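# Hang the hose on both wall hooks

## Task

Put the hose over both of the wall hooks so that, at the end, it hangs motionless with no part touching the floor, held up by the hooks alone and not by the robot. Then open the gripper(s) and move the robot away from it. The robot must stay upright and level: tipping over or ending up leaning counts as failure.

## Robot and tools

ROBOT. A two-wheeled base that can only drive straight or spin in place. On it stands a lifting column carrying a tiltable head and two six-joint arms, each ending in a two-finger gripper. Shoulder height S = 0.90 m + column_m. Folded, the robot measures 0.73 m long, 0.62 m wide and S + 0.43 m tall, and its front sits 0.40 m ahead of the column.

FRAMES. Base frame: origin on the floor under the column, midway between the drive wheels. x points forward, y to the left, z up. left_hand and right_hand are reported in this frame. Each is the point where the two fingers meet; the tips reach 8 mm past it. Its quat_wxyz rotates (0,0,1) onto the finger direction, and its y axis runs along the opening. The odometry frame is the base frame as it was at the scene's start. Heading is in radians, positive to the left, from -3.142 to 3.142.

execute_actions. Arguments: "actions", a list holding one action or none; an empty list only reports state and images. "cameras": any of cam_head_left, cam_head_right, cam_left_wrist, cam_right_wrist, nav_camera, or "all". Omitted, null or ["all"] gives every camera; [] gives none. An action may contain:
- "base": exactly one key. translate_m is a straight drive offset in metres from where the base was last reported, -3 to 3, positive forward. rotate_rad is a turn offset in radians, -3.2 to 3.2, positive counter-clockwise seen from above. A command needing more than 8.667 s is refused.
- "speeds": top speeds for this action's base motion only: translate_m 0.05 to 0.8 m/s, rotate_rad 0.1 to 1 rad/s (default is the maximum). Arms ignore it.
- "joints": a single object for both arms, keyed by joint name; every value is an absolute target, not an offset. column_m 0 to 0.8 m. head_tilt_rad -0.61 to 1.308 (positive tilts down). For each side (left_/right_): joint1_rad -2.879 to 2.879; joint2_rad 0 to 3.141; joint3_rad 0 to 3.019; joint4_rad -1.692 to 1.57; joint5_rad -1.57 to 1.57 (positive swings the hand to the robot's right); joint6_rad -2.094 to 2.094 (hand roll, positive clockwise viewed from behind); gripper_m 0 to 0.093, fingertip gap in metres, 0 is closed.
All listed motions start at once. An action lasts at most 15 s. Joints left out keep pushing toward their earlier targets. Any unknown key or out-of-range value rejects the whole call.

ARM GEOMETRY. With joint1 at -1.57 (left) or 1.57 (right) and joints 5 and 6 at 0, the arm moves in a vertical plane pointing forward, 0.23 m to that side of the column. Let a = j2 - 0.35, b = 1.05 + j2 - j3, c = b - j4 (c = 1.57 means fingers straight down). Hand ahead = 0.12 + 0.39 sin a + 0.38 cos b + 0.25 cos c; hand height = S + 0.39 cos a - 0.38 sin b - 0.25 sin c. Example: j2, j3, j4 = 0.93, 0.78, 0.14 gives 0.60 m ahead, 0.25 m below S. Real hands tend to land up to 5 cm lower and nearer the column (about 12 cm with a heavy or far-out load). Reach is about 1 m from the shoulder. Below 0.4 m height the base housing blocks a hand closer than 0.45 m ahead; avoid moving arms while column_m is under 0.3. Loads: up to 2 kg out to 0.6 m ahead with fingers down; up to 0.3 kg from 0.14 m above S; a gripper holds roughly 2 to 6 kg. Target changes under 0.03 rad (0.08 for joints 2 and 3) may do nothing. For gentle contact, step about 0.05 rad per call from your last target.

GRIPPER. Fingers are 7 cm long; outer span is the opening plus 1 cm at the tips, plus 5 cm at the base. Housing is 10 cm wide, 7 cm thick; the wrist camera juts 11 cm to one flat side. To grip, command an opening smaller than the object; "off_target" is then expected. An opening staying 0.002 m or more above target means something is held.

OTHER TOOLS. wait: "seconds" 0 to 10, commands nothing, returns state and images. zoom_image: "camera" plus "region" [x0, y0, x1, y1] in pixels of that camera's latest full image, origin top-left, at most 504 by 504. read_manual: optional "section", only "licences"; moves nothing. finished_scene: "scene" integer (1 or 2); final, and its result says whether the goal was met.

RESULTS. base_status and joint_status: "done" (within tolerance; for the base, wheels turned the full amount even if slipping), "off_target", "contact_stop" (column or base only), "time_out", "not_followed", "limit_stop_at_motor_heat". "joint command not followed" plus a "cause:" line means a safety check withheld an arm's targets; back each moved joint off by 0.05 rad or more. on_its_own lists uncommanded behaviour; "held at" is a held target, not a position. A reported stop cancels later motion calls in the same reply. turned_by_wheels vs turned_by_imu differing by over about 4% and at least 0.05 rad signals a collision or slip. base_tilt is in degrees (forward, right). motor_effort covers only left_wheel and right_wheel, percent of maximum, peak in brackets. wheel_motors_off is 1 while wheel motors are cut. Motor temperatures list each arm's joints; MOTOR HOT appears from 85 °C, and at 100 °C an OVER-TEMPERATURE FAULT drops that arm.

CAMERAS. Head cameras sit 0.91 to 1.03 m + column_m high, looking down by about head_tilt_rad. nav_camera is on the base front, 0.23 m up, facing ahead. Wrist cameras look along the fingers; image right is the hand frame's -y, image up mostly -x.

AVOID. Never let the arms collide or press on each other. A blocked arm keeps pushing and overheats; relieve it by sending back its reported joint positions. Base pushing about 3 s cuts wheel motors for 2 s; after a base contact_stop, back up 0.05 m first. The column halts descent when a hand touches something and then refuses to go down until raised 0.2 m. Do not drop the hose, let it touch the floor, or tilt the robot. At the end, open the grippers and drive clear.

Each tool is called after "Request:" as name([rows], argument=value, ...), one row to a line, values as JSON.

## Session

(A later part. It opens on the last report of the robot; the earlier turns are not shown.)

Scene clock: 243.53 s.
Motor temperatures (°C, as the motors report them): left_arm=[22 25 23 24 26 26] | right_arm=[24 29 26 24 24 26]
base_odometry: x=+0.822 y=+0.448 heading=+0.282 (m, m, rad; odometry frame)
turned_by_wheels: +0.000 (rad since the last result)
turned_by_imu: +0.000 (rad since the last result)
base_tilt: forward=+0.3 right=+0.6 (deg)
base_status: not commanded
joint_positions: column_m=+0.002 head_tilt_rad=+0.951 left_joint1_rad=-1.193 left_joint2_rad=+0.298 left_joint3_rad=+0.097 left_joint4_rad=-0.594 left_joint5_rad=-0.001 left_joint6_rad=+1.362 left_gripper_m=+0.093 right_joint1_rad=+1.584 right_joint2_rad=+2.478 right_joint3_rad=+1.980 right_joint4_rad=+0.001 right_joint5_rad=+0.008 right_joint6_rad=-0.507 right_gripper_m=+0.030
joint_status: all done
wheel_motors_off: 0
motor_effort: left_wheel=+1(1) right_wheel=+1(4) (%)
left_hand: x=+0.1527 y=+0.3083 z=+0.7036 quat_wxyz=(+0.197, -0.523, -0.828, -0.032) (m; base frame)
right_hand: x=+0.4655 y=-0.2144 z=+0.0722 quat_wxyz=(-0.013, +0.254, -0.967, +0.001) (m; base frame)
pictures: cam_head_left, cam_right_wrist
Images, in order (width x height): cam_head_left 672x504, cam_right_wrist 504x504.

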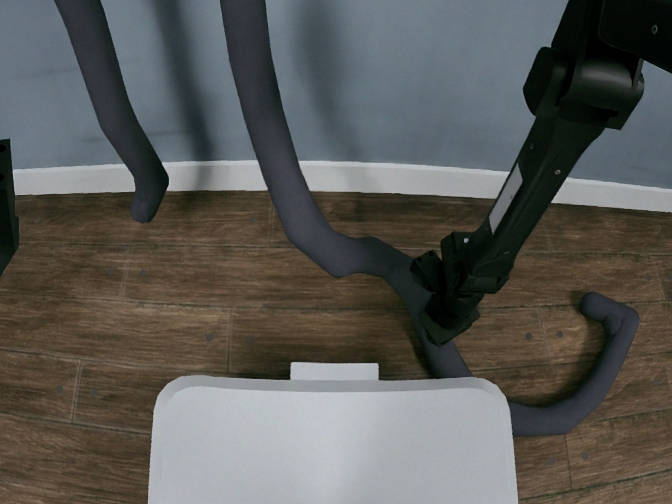

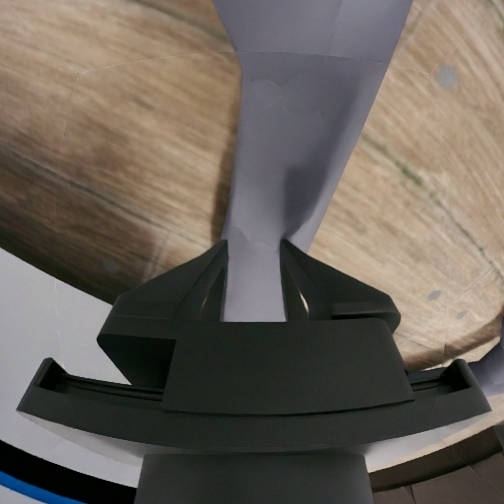

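Request:
execute_actions([
  {"joints":{"right_gripper_m":0.093,"column_m":0.1,"right_joint1_rad":1.64}},
], cameras=["cam_right_wrist"])

Request:
execute_actions([
  {"joints":{"column_m":0.0}},
], cameras=["cam_right_wrist","cam_head_left"])

Scene clock: 246.23 s.
Motor temperatures (°C, as the motors report them): left_arm=[22 25 23 24 26 26] | right_arm=[24 29 26 24 24 26]
base_odometry: x=+0.822 y=+0.448 heading=+0.282 (m, m, rad; odometry frame)
turned_by_wheels: +0.000 (rad since the last result)
turned_by_imu: +0.000 (rad since the last result)
base_tilt: forward=+0.3 right=+0.6 (deg)
base_status: not commanded
joint_positions: column_m=+0.100 head_tilt_rad=+0.951 left_joint1_rad=-1.193 left_joint2_rad=+0.298 left_joint3_rad=+0.097 left_joint4_rad=-0.594 left_joint5_rad=-0.001 left_joint6_rad=+1.362 left_gripper_m=+0.093 right_joint1_rad=+1.643 right_joint2_rad=+2.495 right_joint3_rad=+1.980 right_joint4_rad=+0.001 right_joint5_rad=+0.001 right_joint6_rad=-0.507 right_gripper_m=+0.093
joint_status: all done
wheel_motors_off: 0
motor_effort: left_wheel=+1(1) right_wheel=+3(1) (%)
left_hand: x=+0.1527 y=+0.3083 z=+0.8011 quat_wxyz=(+0.197, -0.523, -0.828, -0.032) (m; base frame)
right_hand: x=+0.4501 y=-0.1599 z=+0.1659 quat_wxyz=(-0.012, +0.268, -0.963, -0.029) (m; base frame)
pictures: cam_right_wrist
Images, in order (width x height): cam_right_wrist 504x504.

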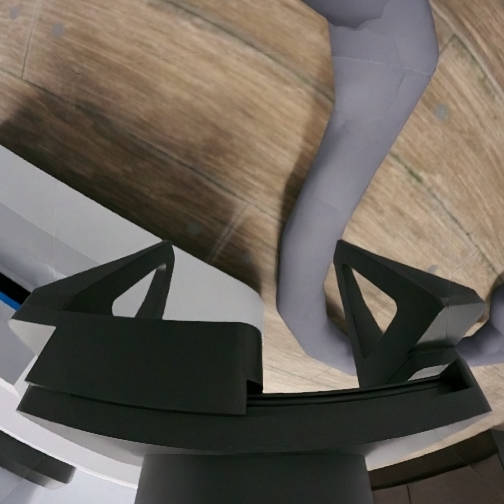

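Scene clock: 248.07 s.
Motor temperatures (°C, as the motors report them): left_arm=[22 25 23 24 26 26] | right_arm=[24 29 26 24 24 26]
base_odometry: x=+0.822 y=+0.448 heading=+0.282 (m, m, rad; odometry frame)
turned_by_wheels: +0.000 (rad since the last result)
turned_by_imu: +0.000 (rad since the last result)
base_tilt: forward=+0.3 right=+0.6 (deg)
base_status: not commanded
joint_positions: column_m=+0.002 head_tilt_rad=+0.951 left_joint1_rad=-1.193 left_joint2_rad=+0.298 left_joint3_rad=+0.097 left_joint4_rad=-0.594 left_joint5_rad=-0.001 left_joint6_rad=+1.362 left_gripper_m=+0.093 right_joint1_rad=+1.643 right_joint2_rad=+2.495 right_joint3_rad=+1.980 right_joint4_rad=+0.001 right_joint5_rad=+0.001 right_joint6_rad=-0.507 right_gripper_m=+0.093
joint_status: all done
joint sent to its limit — the command would take column_m past its lower limit, so that joint was sent only as far as its limit.
wheel_motors_off: 0
motor_effort: left_wheel=+1(1) right_wheel=+0(1) (%)
left_hand: x=+0.1527 y=+0.3083 z=+0.7036 quat_wxyz=(+0.197, -0.523, -0.828, -0.032) (m; base frame)
right_hand: x=+0.4501 y=-0.1599 z=+0.0684 quat_wxyz=(-0.012, +0.268, -0.963, -0.029) (m; base frame)
pictures: cam_head_left, cam_right_wrist
Images, in order (width x height): cam_head_left 672x504, cam_right_wrist 504x504.

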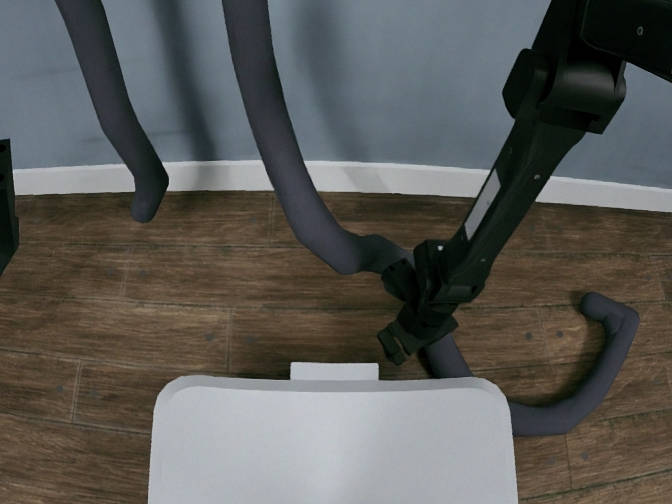

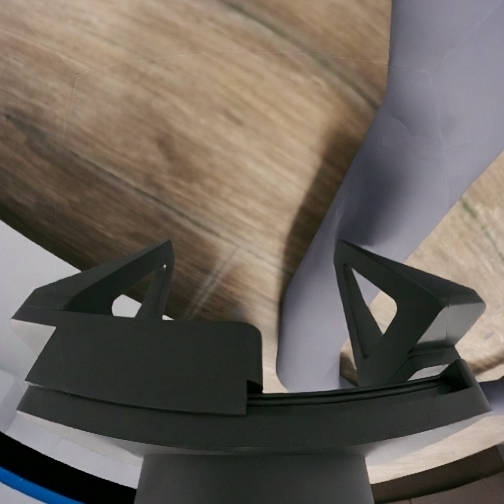

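Request:
execute_actions([
  {"joints":{"column_m":0.1}},
], cameras=[])

Request:
execute_actions([
  {"joints":{"right_joint1_rad":1.53}},
], cameras=["cam_right_wrist"])

Request:
execute_actions([
  {"joints":{"column_m":0.0}},
], cameras=["cam_right_wrist","cam_head_left"])

Scene clock: 250.87 s.
Motor temperatures (°C, as the motors report them): left_arm=[22 25 23 24 26 26] | right_arm=[24 29 26 24 24 26]
base_odometry: x=+0.822 y=+0.448 heading=+0.282 (m, m, rad; odometry frame)
turned_by_wheels: +0.000 (rad since the last result)
turned_by_imu: +0.000 (rad since the last result)
base_tilt: forward=+0.3 right=+0.6 (deg)
base_status: not commanded
joint_positions: column_m=+0.100 head_tilt_rad=+0.951 left_joint1_rad=-1.193 left_joint2_rad=+0.298 left_joint3_rad=+0.097 left_joint4_rad=-0.594 left_joint5_rad=-0.001 left_joint6_rad=+1.362 left_gripper_m=+0.093 right_joint1_rad=+1.643 right_joint2_rad=+2.495 right_joint3_rad=+1.980 right_joint4_rad=+0.001 right_joint5_rad=+0.001 right_joint6_rad=-0.507 right_gripper_m=+0.093
joint_status: all done
wheel_motors_off: 0
motor_effort: left_wheel=+0(1) right_wheel=+1(1) (%)
left_hand: x=+0.1527 y=+0.3083 z=+0.8011 quat_wxyz=(+0.197, -0.523, -0.828, -0.032) (m; base frame)
right_hand: x=+0.4501 y=-0.1599 z=+0.1659 quat_wxyz=(-0.012, +0.268, -0.963, -0.029) (m; base frame)
pictures: none
No camera images: the call's "cameras" was empty. Leave "cameras" out to get every camera's image.

Scene clock: 252.10 s.
Motor temperatures (°C, as the motors report them): left_arm=[22 25 23 24 26 26] | right_arm=[24 29 26 24 24 26]
base_odometry: x=+0.822 y=+0.448 heading=+0.282 (m, m, rad; odometry frame)
turned_by_wheels: +0.000 (rad since the last result)
turned_by_imu: +0.000 (rad since the last result)
base_tilt: forward=+0.3 right=+0.6 (deg)
base_status: not commanded
joint_positions: column_m=+0.100 head_tilt_rad=+0.951 left_joint1_rad=-1.193 left_joint2_rad=+0.298 left_joint3_rad=+0.097 left_joint4_rad=-0.594 left_joint5_rad=-0.001 left_joint6_rad=+1.362 left_gripper_m=+0.093 right_joint1_rad=+1.519 right_joint2_rad=+2.495 right_joint3_rad=+1.980 right_joint4_rad=+0.001 right_joint5_rad=+0.001 right_joint6_rad=-0.507 right_gripper_m=+0.093
joint_status: all done
wheel_motors_off: 0
motor_effort: left_wheel=+0(0) right_wheel=+0(1) (%)
left_hand: x=+0.1527 y=+0.3083 z=+0.8011 quat_wxyz=(+0.197, -0.523, -0.828, -0.032) (m; base frame)
right_hand: x=+0.4506 y=-0.2728 z=+0.1650 quat_wxyz=(+0.001, +0.238, -0.971, +0.023) (m; base frame)
pictures: cam_right_wrist
Images, in order (width x height): cam_right_wrist 504x504.

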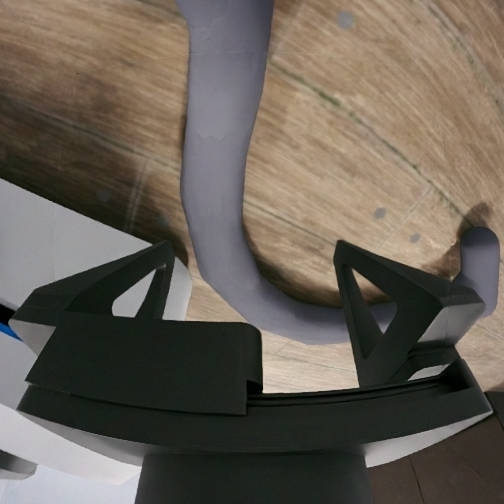

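Scene clock: 253.97 s.
Motor temperatures (°C, as the motors report them): left_arm=[22 25 23 24 26 26] | right_arm=[24 29 26 24 24 26]
base_odometry: x=+0.822 y=+0.448 heading=+0.282 (m, m, rad; odometry frame)
turned_by_wheels: +0.000 (rad since the last result)
turned_by_imu: +0.000 (rad since the last result)
base_tilt: forward=+0.3 right=+0.6 (deg)
base_status: not commanded
joint_positions: column_m=+0.002 head_tilt_rad=+0.951 left_joint1_rad=-1.193 left_joint2_rad=+0.298 left_joint3_rad=+0.097 left_joint4_rad=-0.594 left_joint5_rad=-0.001 left_joint6_rad=+1.362 left_gripper_m=+0.093 right_joint1_rad=+1.523 right_joint2_rad=+2.484 right_joint3_rad=+1.970 right_joint4_rad=-0.019 right_joint5_rad=-0.017 right_joint6_rad=-0.507 right_gripper_m=+0.093
joint_status: all done
joint sent to its limit — the command would take column_m past its lower limit, so that joint was sent only as far as its limit.
wheel_motors_off: 0
motor_effort: left_wheel=+1(1) right_wheel=+0(2) (%)
left_hand: x=+0.1527 y=+0.3083 z=+0.7036 quat_wxyz=(+0.197, -0.523, -0.828, -0.032) (m; base frame)
right_hand: x=+0.4492 y=-0.2656 z=+0.0711 quat_wxyz=(+0.008, +0.239, -0.971, +0.010) (m; base frame)
pictures: cam_head_left, cam_right_wrist
Images, in order (width x height): cam_head_left 672x504, cam_right_wrist 504x504.

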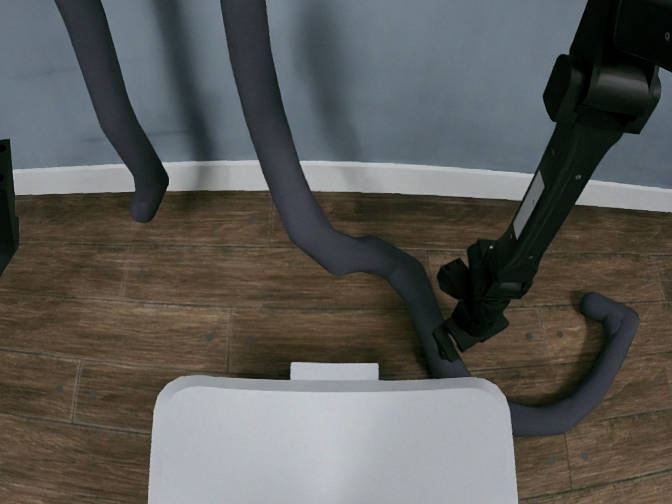

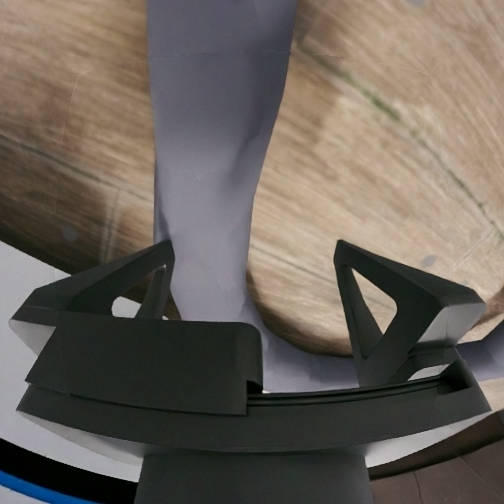

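Need j1 ≈1.565.

Request:
execute_actions([
  {"joints":{"column_m":0.1}},
], cameras=[])

Request:
execute_actions([
  {"joints":{"right_joint1_rad":1.565}},
], cameras=["cam_right_wrist"])

Request:
execute_actions([
  {"joints":{"column_m":0.0}},
], cameras=["cam_right_wrist"])

Scene clock: 256.57 s.
Motor temperatures (°C, as the motors report them): left_arm=[22 25 23 24 26 26] | right_arm=[24 29 26 24 24 26]
base_odometry: x=+0.822 y=+0.448 heading=+0.282 (m, m, rad; odometry frame)
turned_by_wheels: +0.000 (rad since the last result)
turned_by_imu: +0.000 (rad since the last result)
base_tilt: forward=+0.2 right=+0.6 (deg)
base_status: not commanded
joint_positions: column_m=+0.100 head_tilt_rad=+0.951 left_joint1_rad=-1.193 left_joint2_rad=+0.298 left_joint3_rad=+0.097 left_joint4_rad=-0.594 left_joint5_rad=-0.001 left_joint6_rad=+1.362 left_gripper_m=+0.093 right_joint1_rad=+1.524 right_joint2_rad=+2.491 right_joint3_rad=+1.970 right_joint4_rad=-0.009 right_joint5_rad=-0.002 right_joint6_rad=-0.507 right_gripper_m=+0.093
joint_status: all done
wheel_motors_off: 0
motor_effort: left_wheel=+1(1) right_wheel=+2(2) (%)
left_hand: x=+0.1527 y=+0.3083 z=+0.8011 quat_wxyz=(+0.197, -0.523, -0.828, -0.032) (m; base frame)
right_hand: x=+0.4454 y=-0.2679 z=+0.1661 quat_wxyz=(+0.008, +0.239, -0.971, +0.018) (m; base frame)
pictures: none
No camera images: the call's "cameras" was empty. Leave "cameras" out to get every camera's image.

Scene clock: 257.33 s.
Motor temperatures (°C, as the motors report them): left_arm=[22 25 23 24 26 26] | right_arm=[24 29 26 24 24 26]
base_odometry: x=+0.822 y=+0.448 heading=+0.282 (m, m, rad; odometry frame)
turned_by_wheels: +0.000 (rad since the last result)
turned_by_imu: +0.000 (rad since the last result)
base_tilt: forward=+0.3 right=+0.6 (deg)
base_status: not commanded
joint_positions: column_m=+0.100 head_tilt_rad=+0.951 left_joint1_rad=-1.193 left_joint2_rad=+0.298 left_joint3_rad=+0.097 left_joint4_rad=-0.594 left_joint5_rad=-0.001 left_joint6_rad=+1.362 left_gripper_m=+0.093 right_joint1_rad=+1.561 right_joint2_rad=+2.491 right_joint3_rad=+1.970 right_joint4_rad=-0.009 right_joint5_rad=-0.001 right_joint6_rad=-0.507 right_gripper_m=+0.093
joint_status: all done
wheel_motors_off: 0
motor_effort: left_wheel=+1(1) right_wheel=+0(2) (%)
left_hand: x=+0.1527 y=+0.3083 z=+0.8011 quat_wxyz=(+0.197, -0.523, -0.828, -0.032) (m; base frame)
right_hand: x=+0.4459 y=-0.2342 z=+0.1653 quat_wxyz=(+0.004, +0.248, -0.969, +0.003) (m; base frame)
pictures: cam_right_wrist
Images, in order (width x height): cam_right_wrist 504x504.

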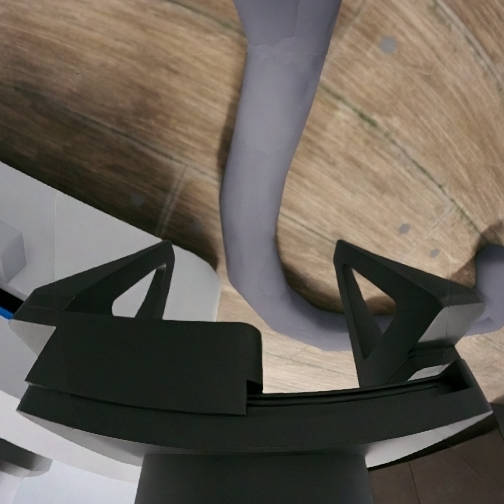

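Scene clock: 259.17 s.
Motor temperatures (°C, as the motors report them): left_arm=[22 25 23 24 26 26] | right_arm=[24 28 26 24 24 26]
base_odometry: x=+0.822 y=+0.448 heading=+0.282 (m, m, rad; odometry frame)
turned_by_wheels: +0.000 (rad since the last result)
turned_by_imu: +0.000 (rad since the last result)
base_tilt: forward=+0.3 right=+0.6 (deg)
base_status: not commanded
joint_positions: column_m=+0.002 head_tilt_rad=+0.951 left_joint1_rad=-1.193 left_joint2_rad=+0.298 left_joint3_rad=+0.097 left_joint4_rad=-0.594 left_joint5_rad=-0.001 left_joint6_rad=+1.362 left_gripper_m=+0.093 right_joint1_rad=+1.561 right_joint2_rad=+2.492 right_joint3_rad=+1.970 right_joint4_rad=-0.008 right_joint5_rad=-0.001 right_joint6_rad=-0.507 right_gripper_m=+0.093
joint_status: all done
joint sent to its limit — the command would take column_m past its lower limit, so that joint was sent only as far as its limit.
wheel_motors_off: 0
motor_effort: left_wheel=+1(1) right_wheel=-1(1) (%)
left_hand: x=+0.1527 y=+0.3083 z=+0.7036 quat_wxyz=(+0.197, -0.523, -0.828, -0.032) (m; base frame)
right_hand: x=+0.4461 y=-0.2342 z=+0.0677 quat_wxyz=(+0.004, +0.248, -0.969, +0.003) (m; base frame)
pictures: cam_right_wrist
Images, in order (width x height): cam_right_wrist 504x504.

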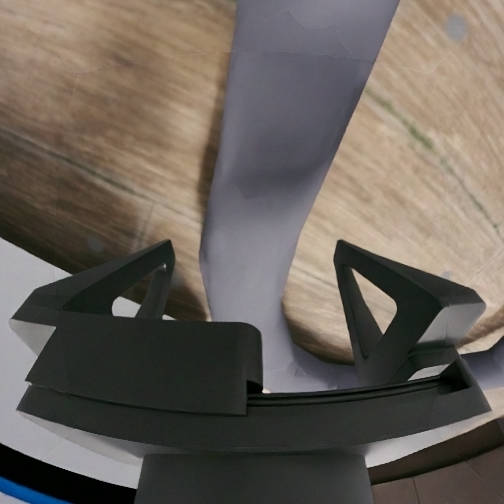

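Request:
execute_actions([
  {"joints":{"right_gripper_m":0.03}},
], cameras=[])

Request:
execute_actions([
  {"base":{"translate_m":-0.15},"joints":{"column_m":0.6,"head_tilt_rad":0.7}},
], cameras=[])

Request:
execute_actions([
  {"joints":{"column_m":0.79,"right_joint1_rad":1.3,"right_joint2_rad":1.3,"right_joint3_rad":1.2,"right_joint4_rad":-0.44,"right_joint6_rad":1.5}},
], cameras=["cam_head_left"])

Scene clock: 261.00 s.
Motor temperatures (°C, as the motors report them): left_arm=[22 25 23 24 26 26] | right_arm=[24 28 26 24 24 26]
base_odometry: x=+0.822 y=+0.448 heading=+0.282 (m, m, rad; odometry frame)
turned_by_wheels: +0.000 (rad since the last result)
turned_by_imu: +0.000 (rad since the last result)
base_tilt: forward=+0.3 right=+0.6 (deg)
base_status: not commanded
joint_positions: column_m=+0.002 head_tilt_rad=+0.951 left_joint1_rad=-1.193 left_joint2_rad=+0.298 left_joint3_rad=+0.097 left_joint4_rad=-0.594 left_joint5_rad=-0.001 left_joint6_rad=+1.362 left_gripper_m=+0.093 right_joint1_rad=+1.561 right_joint2_rad=+2.487 right_joint3_rad=+1.969 right_joint4_rad=-0.010 right_joint5_rad=-0.001 right_joint6_rad=-0.505 right_gripper_m=+0.030
joint_status: all done
wheel_motors_off: 0
motor_effort: left_wheel=+1(1) right_wheel=+2(1) (%)
left_hand: x=+0.1527 y=+0.3083 z=+0.7036 quat_wxyz=(+0.197, -0.523, -0.828, -0.032) (m; base frame)
right_hand: x=+0.4489 y=-0.2341 z=+0.0693 quat_wxyz=(+0.003, +0.248, -0.969, +0.003) (m; base frame)
pictures: none
No camera images: the call's "cameras" was empty. Leave "cameras" out to get every camera's image.

Scene clock: 269.37 s.
Motor temperatures (°C, as the motors report them): left_arm=[22 25 23 24 26 26] | right_arm=[24 29 26 24 24 26]
base_odometry: x=+0.678 y=+0.406 heading=+0.283 (m, m, rad; odometry frame)
turned_by_wheels: +0.001 (rad since the last result)
turned_by_imu: +0.002 (rad since the last result)
base_tilt: forward=+0.3 right=+0.5 (deg)
base_status: done
joint_positions: column_m=+0.600 head_tilt_rad=+0.716 left_joint1_rad=-1.193 left_joint2_rad=+0.299 left_joint3_rad=+0.095 left_joint4_rad=-0.594 left_joint5_rad=-0.001 left_joint6_rad=+1.362 left_gripper_m=+0.093 right_joint1_rad=+1.561 right_joint2_rad=+2.503 right_joint3_rad=+1.977 right_joint4_rad=-0.006 right_joint5_rad=-0.001 right_joint6_rad=-0.505 right_gripper_m=+0.030
joint_status: all done
wheel_motors_off: 0
motor_effort: left_wheel=+2(37) right_wheel=-2(34) (%)
left_hand: x=+0.1515 y=+0.3081 z=+1.3009 quat_wxyz=(+0.198, -0.523, -0.828, -0.031) (m; base frame)
right_hand: x=+0.4417 y=-0.2341 z=+0.6616 quat_wxyz=(+0.005, +0.248, -0.969, +0.003) (m; base frame)
pictures: none
No camera images: the call's "cameras" was empty. Leave "cameras" out to get every camera's image.

Scene clock: 272.43 s.
Motor temperatures (°C, as the motors report them): left_arm=[22 25 23 24 26 26] | right_arm=[24 29 26 24 24 26]
base_odometry: x=+0.678 y=+0.406 heading=+0.283 (m, m, rad; odometry frame)
turned_by_wheels: +0.000 (rad since the last result)
turned_by_imu: +0.000 (rad since the last result)
base_tilt: forward=+0.2 right=+0.6 (deg)
base_status: not commanded
joint_positions: column_m=+0.790 head_tilt_rad=+0.716 left_joint1_rad=-1.193 left_joint2_rad=+0.299 left_joint3_rad=+0.095 left_joint4_rad=-0.594 left_joint5_rad=-0.001 left_joint6_rad=+1.362 left_gripper_m=+0.093 right_joint1_rad=+1.302 right_joint2_rad=+1.289 right_joint3_rad=+1.211 right_joint4_rad=-0.439 right_joint5_rad=+0.000 right_joint6_rad=+1.485 right_gripper_m=+0.030
joint_status: all done
wheel_motors_off: 0
motor_effort: left_wheel=+3(4) right_wheel=-7(5) (%)
left_hand: x=+0.1515 y=+0.3081 z=+1.4909 quat_wxyz=(+0.198, -0.523, -0.828, -0.031) (m; base frame)
right_hand: x=+0.5912 y=-0.3783 z=+1.3457 quat_wxyz=(-0.081, -0.719, -0.685, +0.083) (m; base frame)
pictures: cam_head_left
Images, in order (width x height): cam_head_left 672x504.

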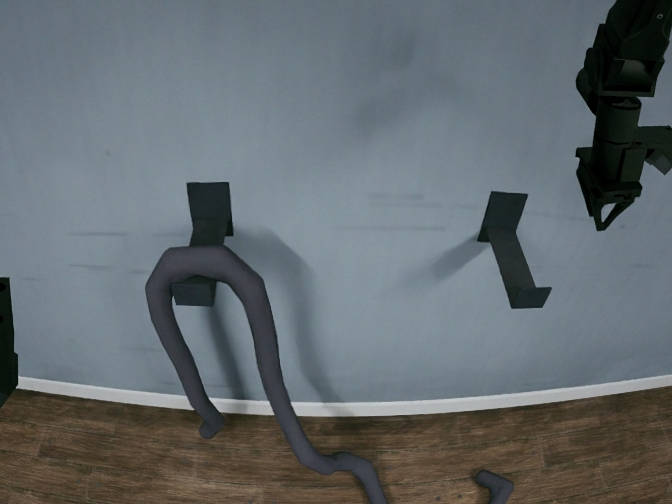

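Request:
execute_actions([
  {"base":{"translate_m":0.15},"joints":{"column_m":0.35,"head_tilt_rad":0.95,"right_gripper_m":0.093,"right_joint1_rad":1.565,"right_joint2_rad":2.65,"right_joint3_rad":2.13,"right_joint4_rad":0.2,"right_joint6_rad":-0.5}},
], cameras=[])

Request:
execute_actions([
  {"joints":{"column_m":0.12}},
], cameras=["cam_right_wrist","cam_head_left"])

Scene clock: 279.73 s.
Motor temperatures (°C, as the motors report them): left_arm=[22 25 23 24 26 26] | right_arm=[24 29 26 24 24 26]
base_odometry: x=+0.822 y=+0.448 heading=+0.282 (m, m, rad; odometry frame)
turned_by_wheels: -0.001 (rad since the last result)
turned_by_imu: -0.001 (rad since the last result)
base_tilt: forward=+0.3 right=+0.6 (deg)
base_status: done
joint_positions: column_m=+0.350 head_tilt_rad=+0.951 left_joint1_rad=-1.193 left_joint2_rad=+0.299 left_joint3_rad=+0.097 left_joint4_rad=-0.594 left_joint5_rad=-0.001 left_joint6_rad=+1.362 left_gripper_m=+0.093 right_joint1_rad=+1.576 right_joint2_rad=+2.643 right_joint3_rad=+2.134 right_joint4_rad=+0.196 right_joint5_rad=-0.002 right_joint6_rad=-0.486 right_gripper_m=+0.093
joint_status: all done
wheel_motors_off: 0
motor_effort: left_wheel=+0(31) right_wheel=+0(46) (%)
left_hand: x=+0.1526 y=+0.3083 z=+1.0513 quat_wxyz=(+0.197, -0.523, -0.828, -0.032) (m; base frame)
right_hand: x=+0.4684 y=-0.2203 z=+0.3744 quat_wxyz=(-0.103, +0.240, -0.965, +0.022) (m; base frame)
pictures: none
No camera images: the call's "cameras" was empty. Leave "cameras" out to get every camera's image.

Scene clock: 283.27 s.
Motor temperatures (°C, as the motors report them): left_arm=[22 25 23 24 26 26] | right_arm=[24 29 26 24 24 26]
base_odometry: x=+0.822 y=+0.448 heading=+0.282 (m, m, rad; odometry frame)
turned_by_wheels: +0.000 (rad since the last result)
turned_by_imu: +0.000 (rad since the last result)
base_tilt: forward=+0.3 right=+0.6 (deg)
base_status: not commanded
joint_positions: column_m=+0.120 head_tilt_rad=+0.951 left_joint1_rad=-1.193 left_joint2_rad=+0.299 left_joint3_rad=+0.097 left_joint4_rad=-0.594 left_joint5_rad=-0.001 left_joint6_rad=+1.362 left_gripper_m=+0.093 right_joint1_rad=+1.576 right_joint2_rad=+2.643 right_joint3_rad=+2.134 right_joint4_rad=+0.196 right_joint5_rad=-0.002 right_joint6_rad=-0.486 right_gripper_m=+0.093
joint_status: all done
wheel_motors_off: 0
motor_effort: left_wheel=+0(0) right_wheel=+1(0) (%)
left_hand: x=+0.1526 y=+0.3083 z=+0.8212 quat_wxyz=(+0.197, -0.523, -0.828, -0.032) (m; base frame)
right_hand: x=+0.4684 y=-0.2203 z=+0.1444 quat_wxyz=(-0.103, +0.240, -0.965, +0.022) (m; base frame)
pictures: cam_head_left, cam_right_wrist
Images, in order (width x height): cam_head_left 672x504, cam_right_wrist 504x504.

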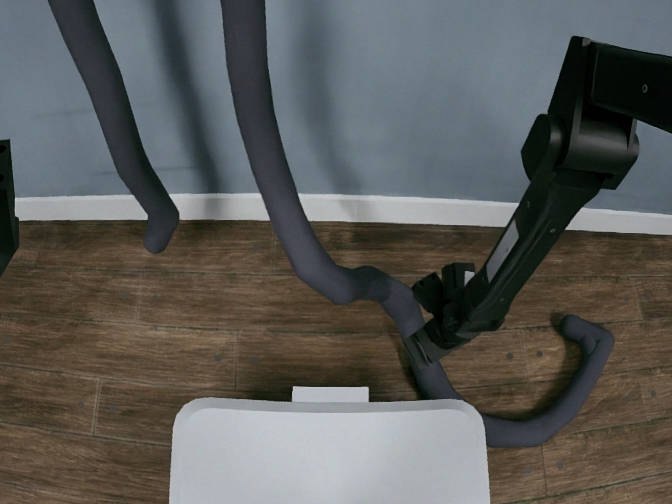

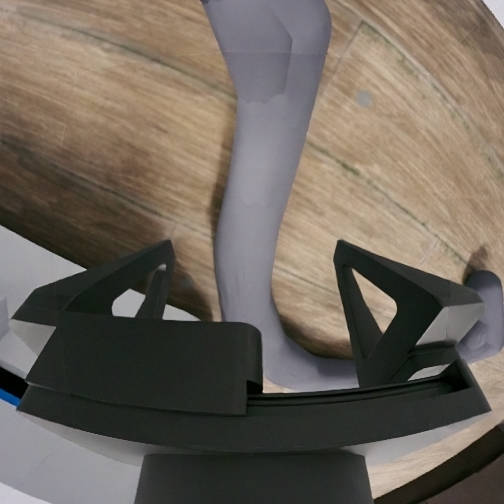

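Request:
execute_actions([
  {"joints":{"column_m":0.01}},
], cameras=["cam_right_wrist"])

Request:
execute_actions([
  {"joints":{"right_gripper_m":0.03}},
], cameras=["cam_right_wrist"])

Scene clock: 286.07 s.
Motor temperatures (°C, as the motors report them): left_arm=[22 25 23 24 26 26] | right_arm=[24 29 26 24 24 26]
base_odometry: x=+0.822 y=+0.448 heading=+0.282 (m, m, rad; odometry frame)
turned_by_wheels: +0.000 (rad since the last result)
turned_by_imu: +0.000 (rad since the last result)
base_tilt: forward=+0.3 right=+0.6 (deg)
base_status: not commanded
joint_positions: column_m=+0.010 head_tilt_rad=+0.951 left_joint1_rad=-1.193 left_joint2_rad=+0.299 left_joint3_rad=+0.097 left_joint4_rad=-0.594 left_joint5_rad=-0.001 left_joint6_rad=+1.362 left_gripper_m=+0.093 right_joint1_rad=+1.576 right_joint2_rad=+2.643 right_joint3_rad=+2.134 right_joint4_rad=+0.196 right_joint5_rad=-0.002 right_joint6_rad=-0.486 right_gripper_m=+0.093
joint_status: all done
wheel_motors_off: 0
motor_effort: left_wheel=+0(0) right_wheel=+0(2) (%)
left_hand: x=+0.1526 y=+0.3083 z=+0.7112 quat_wxyz=(+0.197, -0.523, -0.828, -0.032) (m; base frame)
right_hand: x=+0.4684 y=-0.2203 z=+0.0344 quat_wxyz=(-0.103, +0.240, -0.965, +0.022) (m; base frame)
pictures: cam_right_wrist
Images, in order (width x height): cam_right_wrist 504x504.

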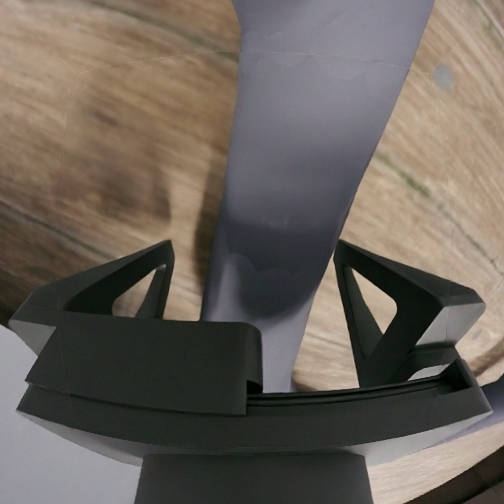

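Scene clock: 286.70 s.
Motor temperatures (°C, as the motors report them): left_arm=[22 25 23 24 26 26] | right_arm=[24 29 26 24 24 26]
base_odometry: x=+0.822 y=+0.448 heading=+0.282 (m, m, rad; odometry frame)
turned_by_wheels: +0.000 (rad since the last result)
turned_by_imu: +0.000 (rad since the last result)
base_tilt: forward=+0.2 right=+0.7 (deg)
base_status: not commanded
joint_positions: column_m=+0.010 head_tilt_rad=+0.951 left_joint1_rad=-1.193 left_joint2_rad=+0.299 left_joint3_rad=+0.097 left_joint4_rad=-0.594 left_joint5_rad=-0.001 left_joint6_rad=+1.362 left_gripper_m=+0.093 right_joint1_rad=+1.575 right_joint2_rad=+2.643 right_joint3_rad=+2.134 right_joint4_rad=+0.196 right_joint5_rad=+0.000 right_joint6_rad=-0.486 right_gripper_m=+0.063
joint_status: right_gripper_m off_target (ended at +0.063, target +0.030)
wheel_motors_off: 0
motor_effort: left_wheel=+0(0) right_wheel=+0(1) (%)
left_hand: x=+0.1526 y=+0.3083 z=+0.7112 quat_wxyz=(+0.197, -0.523, -0.828, -0.032) (m; base frame)
right_hand: x=+0.4685 y=-0.2213 z=+0.0344 quat_wxyz=(-0.103, +0.240, -0.965, +0.023) (m; base frame)
pictures: cam_right_wrist
Images, in order (width x height): cam_right_wrist 504x504.

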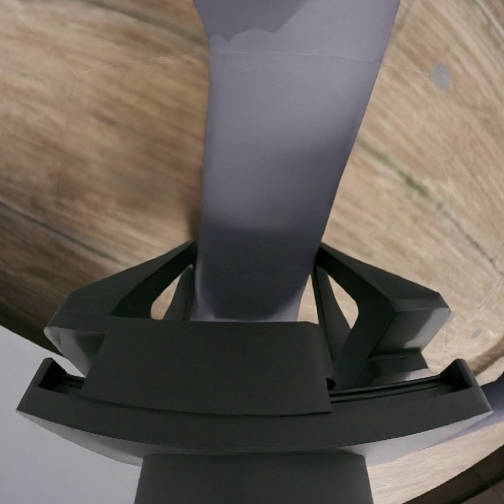

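Request:
execute_actions([
  {"base":{"translate_m":-0.15},"joints":{"column_m":0.6,"head_tilt_rad":0.7}},
], cameras=[])

Request:
execute_actions([
  {"joints":{"column_m":0.79,"right_joint1_rad":1.3,"right_joint2_rad":1.3,"right_joint3_rad":1.2,"right_joint4_rad":-0.44,"right_joint6_rad":-1.5}},
], cameras=["cam_head_left"])

Request:
execute_actions([
  {"base":{"translate_m":0.31},"speeds":{"translate_m":0.2}},
], cameras=["cam_head_left"])

Scene clock: 296.33 s.
Motor temperatures (°C, as the motors report them): left_arm=[22 24 23 24 26 26] | right_arm=[24 28 26 24 24 26]
base_odometry: x=+0.678 y=+0.406 heading=+0.283 (m, m, rad; odometry frame)
turned_by_wheels: +0.001 (rad since the last result)
turned_by_imu: +0.002 (rad since the last result)
base_tilt: forward=+0.3 right=+0.6 (deg)
base_status: done
joint_positions: column_m=+0.600 head_tilt_rad=+0.716 left_joint1_rad=-1.193 left_joint2_rad=+0.299 left_joint3_rad=+0.095 left_joint4_rad=-0.594 left_joint5_rad=-0.001 left_joint6_rad=+1.362 left_gripper_m=+0.093 right_joint1_rad=+1.575 right_joint2_rad=+2.656 right_joint3_rad=+2.134 right_joint4_rad=+0.196 right_joint5_rad=+0.001 right_joint6_rad=-0.488 right_gripper_m=+0.062
joint_status: all done
wheel_motors_off: 0
motor_effort: left_wheel=+1(37) right_wheel=-2(35) (%)
left_hand: x=+0.1514 y=+0.3081 z=+1.3009 quat_wxyz=(+0.198, -0.523, -0.828, -0.031) (m; base frame)
right_hand: x=+0.4571 y=-0.2215 z=+0.6198 quat_wxyz=(-0.096, +0.241, -0.965, +0.022) (m; base frame)
pictures: none
No camera images: the call's "cameras" was empty. Leave "cameras" out to get every camera's image.

Scene clock: 299.57 s.
Motor temperatures (°C, as the motors report them): left_arm=[22 24 23 24 26 26] | right_arm=[24 29 26 24 24 26]
base_odometry: x=+0.678 y=+0.406 heading=+0.283 (m, m, rad; odometry frame)
turned_by_wheels: +0.000 (rad since the last result)
turned_by_imu: +0.000 (rad since the last result)
base_tilt: forward=+0.3 right=+0.6 (deg)
base_status: not commanded
joint_positions: column_m=+0.790 head_tilt_rad=+0.716 left_joint1_rad=-1.193 left_joint2_rad=+0.299 left_joint3_rad=+0.095 left_joint4_rad=-0.594 left_joint5_rad=-0.001 left_joint6_rad=+1.362 left_gripper_m=+0.093 right_joint1_rad=+1.302 right_joint2_rad=+1.323 right_joint3_rad=+1.201 right_joint4_rad=-0.434 right_joint5_rad=-0.008 right_joint6_rad=-1.485 right_gripper_m=+0.060
joint_status: all done
wheel_motors_off: 0
motor_effort: left_wheel=+2(4) right_wheel=-5(1) (%)
left_hand: x=+0.1514 y=+0.3081 z=+1.4909 quat_wxyz=(+0.198, -0.523, -0.828, -0.031) (m; base frame)
right_hand: x=+0.5737 y=-0.3789 z=+1.3279 quat_wxyz=(+0.087, +0.619, -0.777, +0.071) (m; base frame)
pictures: cam_head_left
Images, in order (width x height): cam_head_left 672x504.

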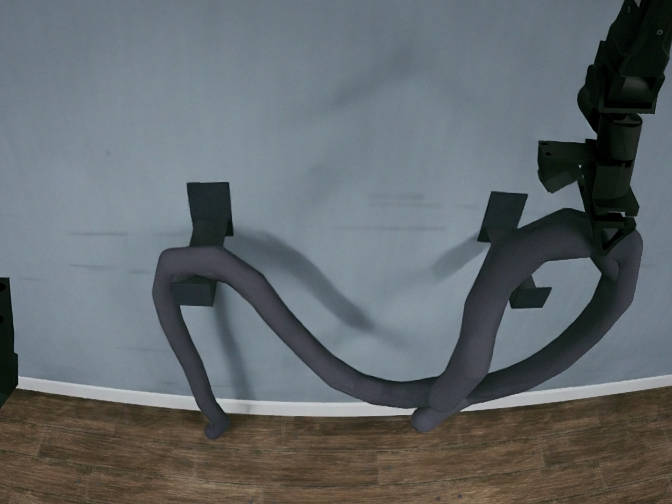

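Scene clock: 302.37 s.
Motor temperatures (°C, as the motors report them): left_arm=[22 24 23 24 26 26] | right_arm=[24 29 26 24 24 26]
base_odometry: x=+0.976 y=+0.493 heading=+0.282 (m, m, rad; odometry frame)
turned_by_wheels: -0.001 (rad since the last result)
turned_by_imu: -0.001 (rad since the last result)
base_tilt: forward=+0.3 right=+0.6 (deg)
base_status: done
joint_positions: column_m=+0.790 head_tilt_rad=+0.716 left_joint1_rad=-1.193 left_joint2_rad=+0.299 left_joint3_rad=+0.096 left_joint4_rad=-0.594 left_joint5_rad=-0.001 left_joint6_rad=+1.362 left_gripper_m=+0.093 right_joint1_rad=+1.302 right_joint2_rad=+1.328 right_joint3_rad=+1.198 right_joint4_rad=-0.438 right_joint5_rad=-0.003 right_joint6_rad=-1.486 right_gripper_m=+0.060
joint_status: not commanded
wheel_motors_off: 0
motor_effort: left_wheel=-1(28) right_wheel=-1(39) (%)
left_hand: x=+0.1519 y=+0.3081 z=+1.4910 quat_wxyz=(+0.198, -0.523, -0.828, -0.032) (m; base frame)
right_hand: x=+0.5690 y=-0.3796 z=+1.3255 quat_wxyz=(+0.092, +0.619, -0.777, +0.068) (m; base frame)
pictures: cam_head_left
Images, in order (width x height): cam_head_left 672x504.

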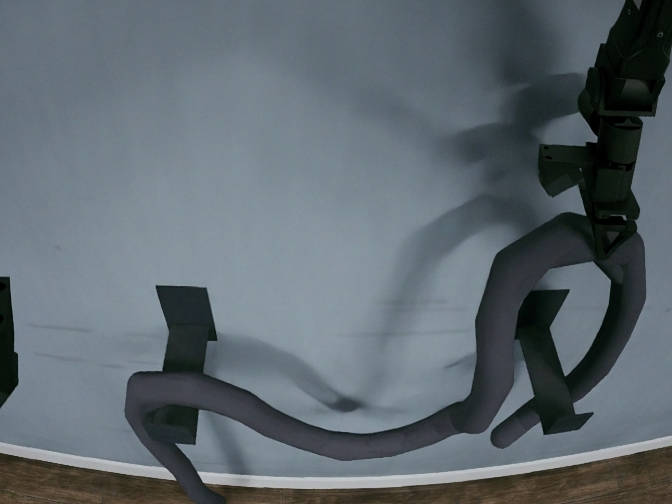

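Request:
execute_actions([
  {"base":{"translate_m":-0.31},"speeds":{"translate_m":0.2}},
], cameras=[])

Request:
execute_actions([
  {"joints":{"right_joint6_rad":0.0}},
], cameras=["cam_head_left"])

Request:
execute_actions([
  {"joints":{"right_joint6_rad":1.5}},
], cameras=["cam_head_left"])

Scene clock: 306.07 s.
Motor temperatures (°C, as the motors report them): left_arm=[22 24 23 24 26 26] | right_arm=[24 29 26 24 24 26]
base_odometry: x=+0.679 y=+0.406 heading=+0.282 (m, m, rad; odometry frame)
turned_by_wheels: +0.000 (rad since the last result)
turned_by_imu: +0.001 (rad since the last result)
base_tilt: forward=+0.2 right=+0.6 (deg)
base_status: done
joint_positions: column_m=+0.790 head_tilt_rad=+0.716 left_joint1_rad=-1.193 left_joint2_rad=+0.299 left_joint3_rad=+0.095 left_joint4_rad=-0.594 left_joint5_rad=-0.001 left_joint6_rad=+1.362 left_gripper_m=+0.093 right_joint1_rad=+1.302 right_joint2_rad=+1.328 right_joint3_rad=+1.198 right_joint4_rad=-0.438 right_joint5_rad=-0.004 right_joint6_rad=-1.486 right_gripper_m=+0.060
joint_status: not commanded
wheel_motors_off: 0
motor_effort: left_wheel=-1(34) right_wheel=-3(27) (%)
left_hand: x=+0.1512 y=+0.3080 z=+1.4909 quat_wxyz=(+0.198, -0.523, -0.828, -0.031) (m; base frame)
right_hand: x=+0.5691 y=-0.3795 z=+1.3255 quat_wxyz=(+0.092, +0.619, -0.777, +0.068) (m; base frame)
pictures: none
No camera images: the call's "cameras" was empty. Leave "cameras" out to get every camera's image.

Scene clock: 307.77 s.
Motor temperatures (°C, as the motors report them): left_arm=[22 24 23 24 26 26] | right_arm=[24 29 26 24 24 26]
base_odometry: x=+0.679 y=+0.406 heading=+0.282 (m, m, rad; odometry frame)
turned_by_wheels: +0.000 (rad since the last result)
turned_by_imu: +0.000 (rad since the last result)
base_tilt: forward=+0.3 right=+0.6 (deg)
base_status: not commanded
joint_positions: column_m=+0.790 head_tilt_rad=+0.716 left_joint1_rad=-1.193 left_joint2_rad=+0.299 left_joint3_rad=+0.095 left_joint4_rad=-0.594 left_joint5_rad=-0.001 left_joint6_rad=+1.362 left_gripper_m=+0.093 right_joint1_rad=+1.302 right_joint2_rad=+1.328 right_joint3_rad=+1.198 right_joint4_rad=-0.438 right_joint5_rad=-0.007 right_joint6_rad=-0.023 right_gripper_m=+0.060
joint_status: all done
wheel_motors_off: 0
motor_effort: left_wheel=-1(2) right_wheel=-2(3) (%)
left_hand: x=+0.1512 y=+0.3080 z=+1.4909 quat_wxyz=(+0.198, -0.523, -0.828, -0.031) (m; base frame)
right_hand: x=+0.5692 y=-0.3790 z=+1.3254 quat_wxyz=(+0.023, -0.058, -0.992, +0.111) (m; base frame)
pictures: cam_head_left
Images, in order (width x height): cam_head_left 672x504.

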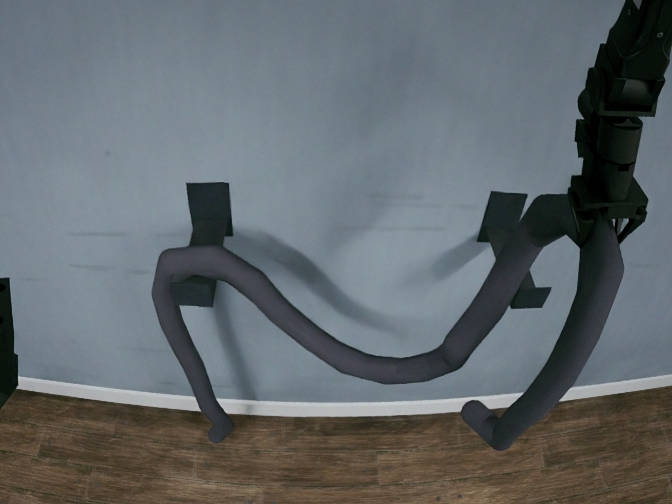

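Scene clock: 309.47 s.
Motor temperatures (°C, as the motors report them): left_arm=[22 24 23 24 26 26] | right_arm=[24 29 26 24 24 26]
base_odometry: x=+0.679 y=+0.406 heading=+0.282 (m, m, rad; odometry frame)
turned_by_wheels: +0.000 (rad since the last result)
turned_by_imu: +0.000 (rad since the last result)
base_tilt: forward=+0.3 right=+0.5 (deg)
base_status: not commanded
joint_positions: column_m=+0.790 head_tilt_rad=+0.716 left_joint1_rad=-1.193 left_joint2_rad=+0.299 left_joint3_rad=+0.095 left_joint4_rad=-0.594 left_joint5_rad=-0.001 left_joint6_rad=+1.362 left_gripper_m=+0.093 right_joint1_rad=+1.302 right_joint2_rad=+1.328 right_joint3_rad=+1.198 right_joint4_rad=-0.438 right_joint5_rad=-0.013 right_joint6_rad=+1.470 right_gripper_m=+0.060
joint_status: all done
wheel_motors_off: 0
motor_effort: left_wheel=-2(2) right_wheel=-1(3) (%)
left_hand: x=+0.1512 y=+0.3080 z=+1.4909 quat_wxyz=(+0.198, -0.523, -0.828, -0.031) (m; base frame)
right_hand: x=+0.5693 y=-0.3781 z=+1.3251 quat_wxyz=(-0.057, -0.716, -0.689, +0.095) (m; base frame)
pictures: cam_head_left
Images, in order (width x height): cam_head_left 672x504.

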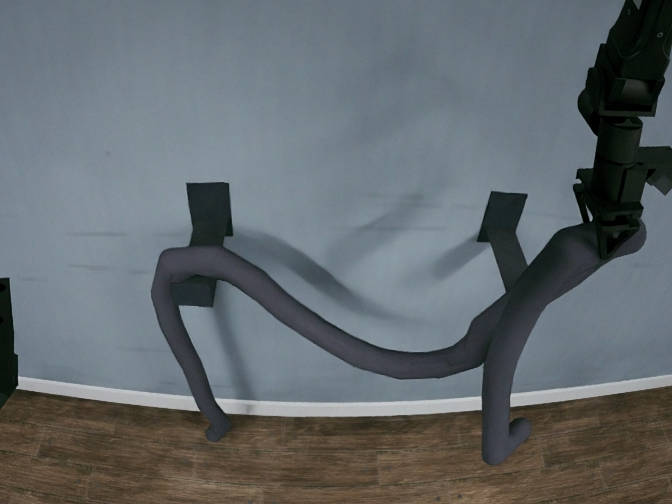

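Request:
execute_actions([
  {"joints":{"right_joint6_rad":-0.6}},
], cameras=["cam_head_left"])

Request:
execute_actions([
  {"base":{"translate_m":0.29},"speeds":{"translate_m":0.2}},
], cameras=["cam_head_left","cam_head_right"])

Scene clock: 312.70 s.
Motor temperatures (°C, as the motors report them): left_arm=[22 24 23 24 26 26] | right_arm=[24 29 26 24 25 26]
base_odometry: x=+0.679 y=+0.406 heading=+0.282 (m, m, rad; odometry frame)
turned_by_wheels: +0.000 (rad since the last result)
turned_by_imu: +0.000 (rad since the last result)
base_tilt: forward=+0.3 right=+0.6 (deg)
base_status: not commanded
joint_positions: column_m=+0.790 head_tilt_rad=+0.716 left_joint1_rad=-1.193 left_joint2_rad=+0.299 left_joint3_rad=+0.095 left_joint4_rad=-0.594 left_joint5_rad=-0.001 left_joint6_rad=+1.362 left_gripper_m=+0.093 right_joint1_rad=+1.302 right_joint2_rad=+1.328 right_joint3_rad=+1.198 right_joint4_rad=-0.438 right_joint5_rad=-0.007 right_joint6_rad=-0.587 right_gripper_m=+0.060
joint_status: all done
wheel_motors_off: 0
motor_effort: left_wheel=-2(2) right_wheel=-2(4) (%)
left_hand: x=+0.1512 y=+0.3080 z=+1.4909 quat_wxyz=(+0.198, -0.523, -0.828, -0.031) (m; base frame)
right_hand: x=+0.5692 y=-0.3790 z=+1.3254 quat_wxyz=(+0.053, +0.220, -0.969, +0.100) (m; base frame)
pictures: cam_head_left
Images, in order (width x height): cam_head_left 672x504.

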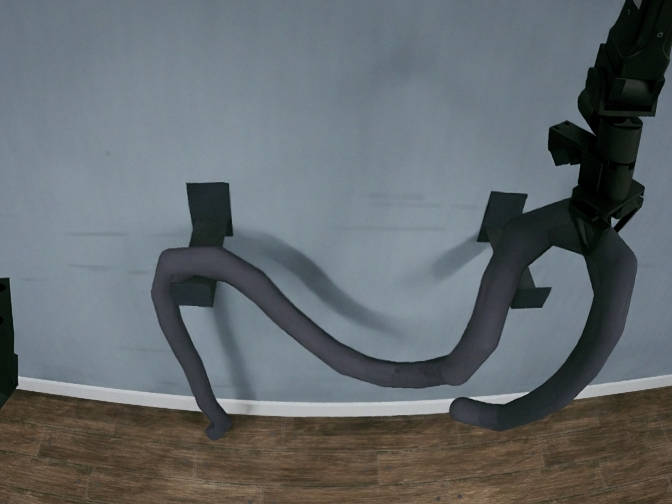

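Scene clock: 315.40 s.
Motor temperatures (°C, as the motors report them): left_arm=[22 24 23 24 26 26] | right_arm=[24 30 26 24 25 26]
base_odometry: x=+0.957 y=+0.487 heading=+0.282 (m, m, rad; odometry frame)
turned_by_wheels: -0.001 (rad since the last result)
turned_by_imu: -0.001 (rad since the last result)
base_tilt: forward=+0.3 right=+0.6 (deg)
base_status: done
joint_positions: column_m=+0.790 head_tilt_rad=+0.716 left_joint1_rad=-1.193 left_joint2_rad=+0.299 left_joint3_rad=+0.095 left_joint4_rad=-0.594 left_joint5_rad=-0.001 left_joint6_rad=+1.362 left_gripper_m=+0.093 right_joint1_rad=+1.302 right_joint2_rad=+1.329 right_joint3_rad=+1.197 right_joint4_rad=-0.438 right_joint5_rad=-0.007 right_joint6_rad=-0.587 right_gripper_m=+0.060
joint_status: not commanded
wheel_motors_off: 0
motor_effort: left_wheel=-1(45) right_wheel=+3(40) (%)
left_hand: x=+0.1514 y=+0.3081 z=+1.4909 quat_wxyz=(+0.198, -0.523, -0.828, -0.031) (m; base frame)
right_hand: x=+0.5680 y=-0.3790 z=+1.3248 quat_wxyz=(+0.054, +0.220, -0.969, +0.100) (m; base frame)
pictures: cam_head_left, cam_head_right
Images, in order (width x height): cam_head_left 672x504, cam_head_right 672x504.

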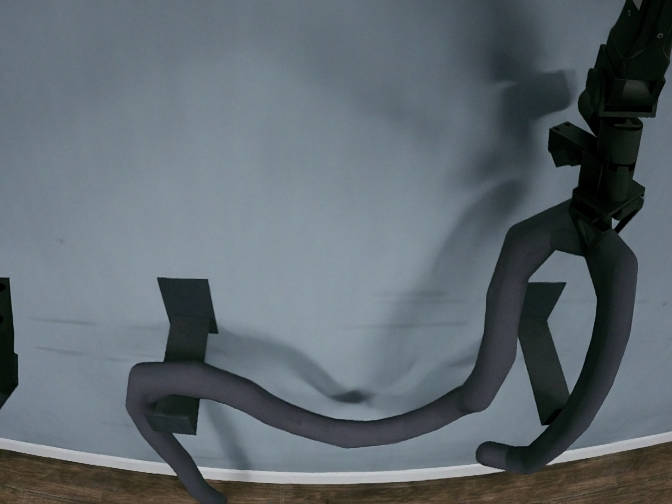

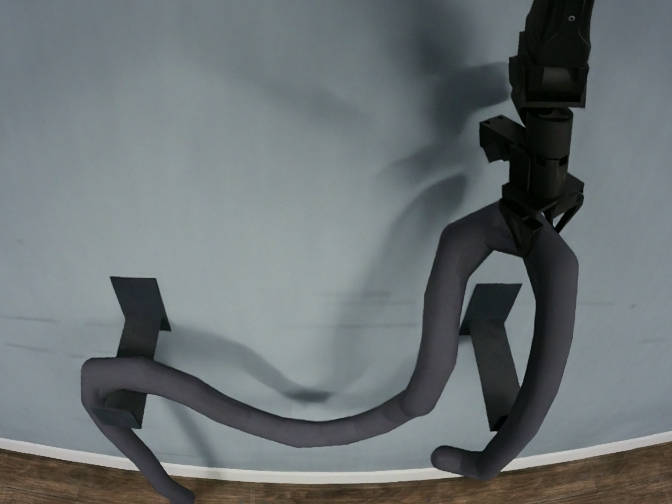

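Request:
execute_actions([
  {"joints":{"column_m":0.66}},
], cameras=["cam_head_left","cam_head_right"])

Scene clock: 318.33 s.
Motor temperatures (°C, as the motors report them): left_arm=[22 24 23 24 26 26] | right_arm=[24 30 26 24 25 26]
base_odometry: x=+0.957 y=+0.487 heading=+0.282 (m, m, rad; odometry frame)
turned_by_wheels: +0.000 (rad since the last result)
turned_by_imu: +0.000 (rad since the last result)
base_tilt: forward=+0.3 right=+0.6 (deg)
base_status: not commanded
joint_positions: column_m=+0.660 head_tilt_rad=+0.716 left_joint1_rad=-1.193 left_joint2_rad=+0.299 left_joint3_rad=+0.095 left_joint4_rad=-0.594 left_joint5_rad=-0.001 left_joint6_rad=+1.362 left_gripper_m=+0.093 right_joint1_rad=+1.302 right_joint2_rad=+1.329 right_joint3_rad=+1.197 right_joint4_rad=-0.439 right_joint5_rad=-0.007 right_joint6_rad=-0.587 right_gripper_m=+0.060
joint_status: all done
wheel_motors_off: 0
motor_effort: left_wheel=-1(1) right_wheel=-1(1) (%)
left_hand: x=+0.1514 y=+0.3081 z=+1.3611 quat_wxyz=(+0.198, -0.523, -0.828, -0.031) (m; base frame)
right_hand: x=+0.5678 y=-0.3791 z=+1.1950 quat_wxyz=(+0.054, +0.220, -0.969, +0.100) (m; base frame)
pictures: cam_head_left, cam_head_right
Images, in order (width x height): cam_head_left 672x504, cam_head_right 672x504.

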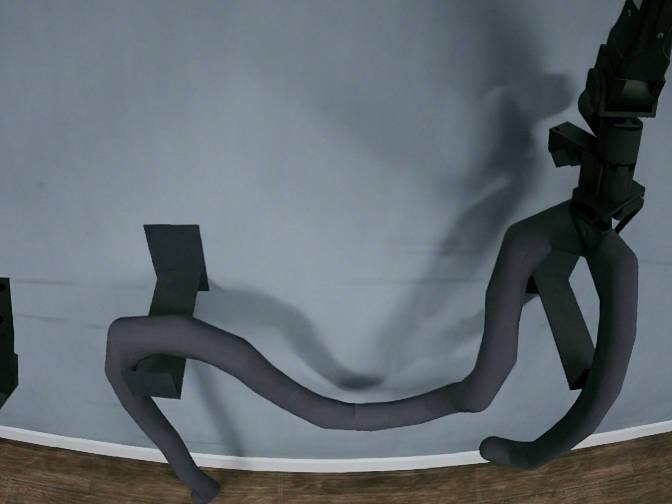

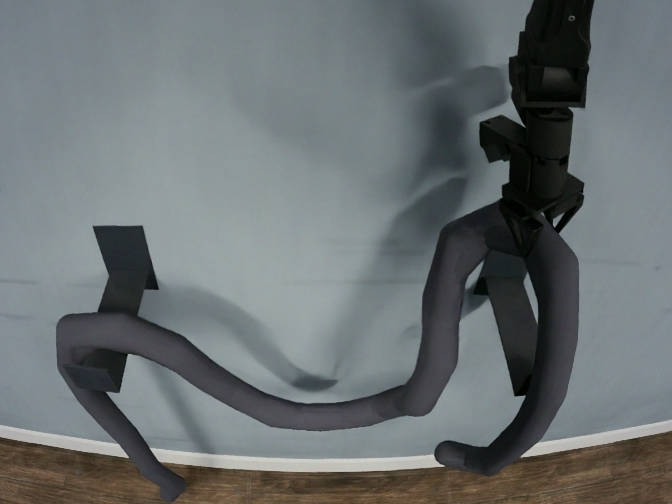

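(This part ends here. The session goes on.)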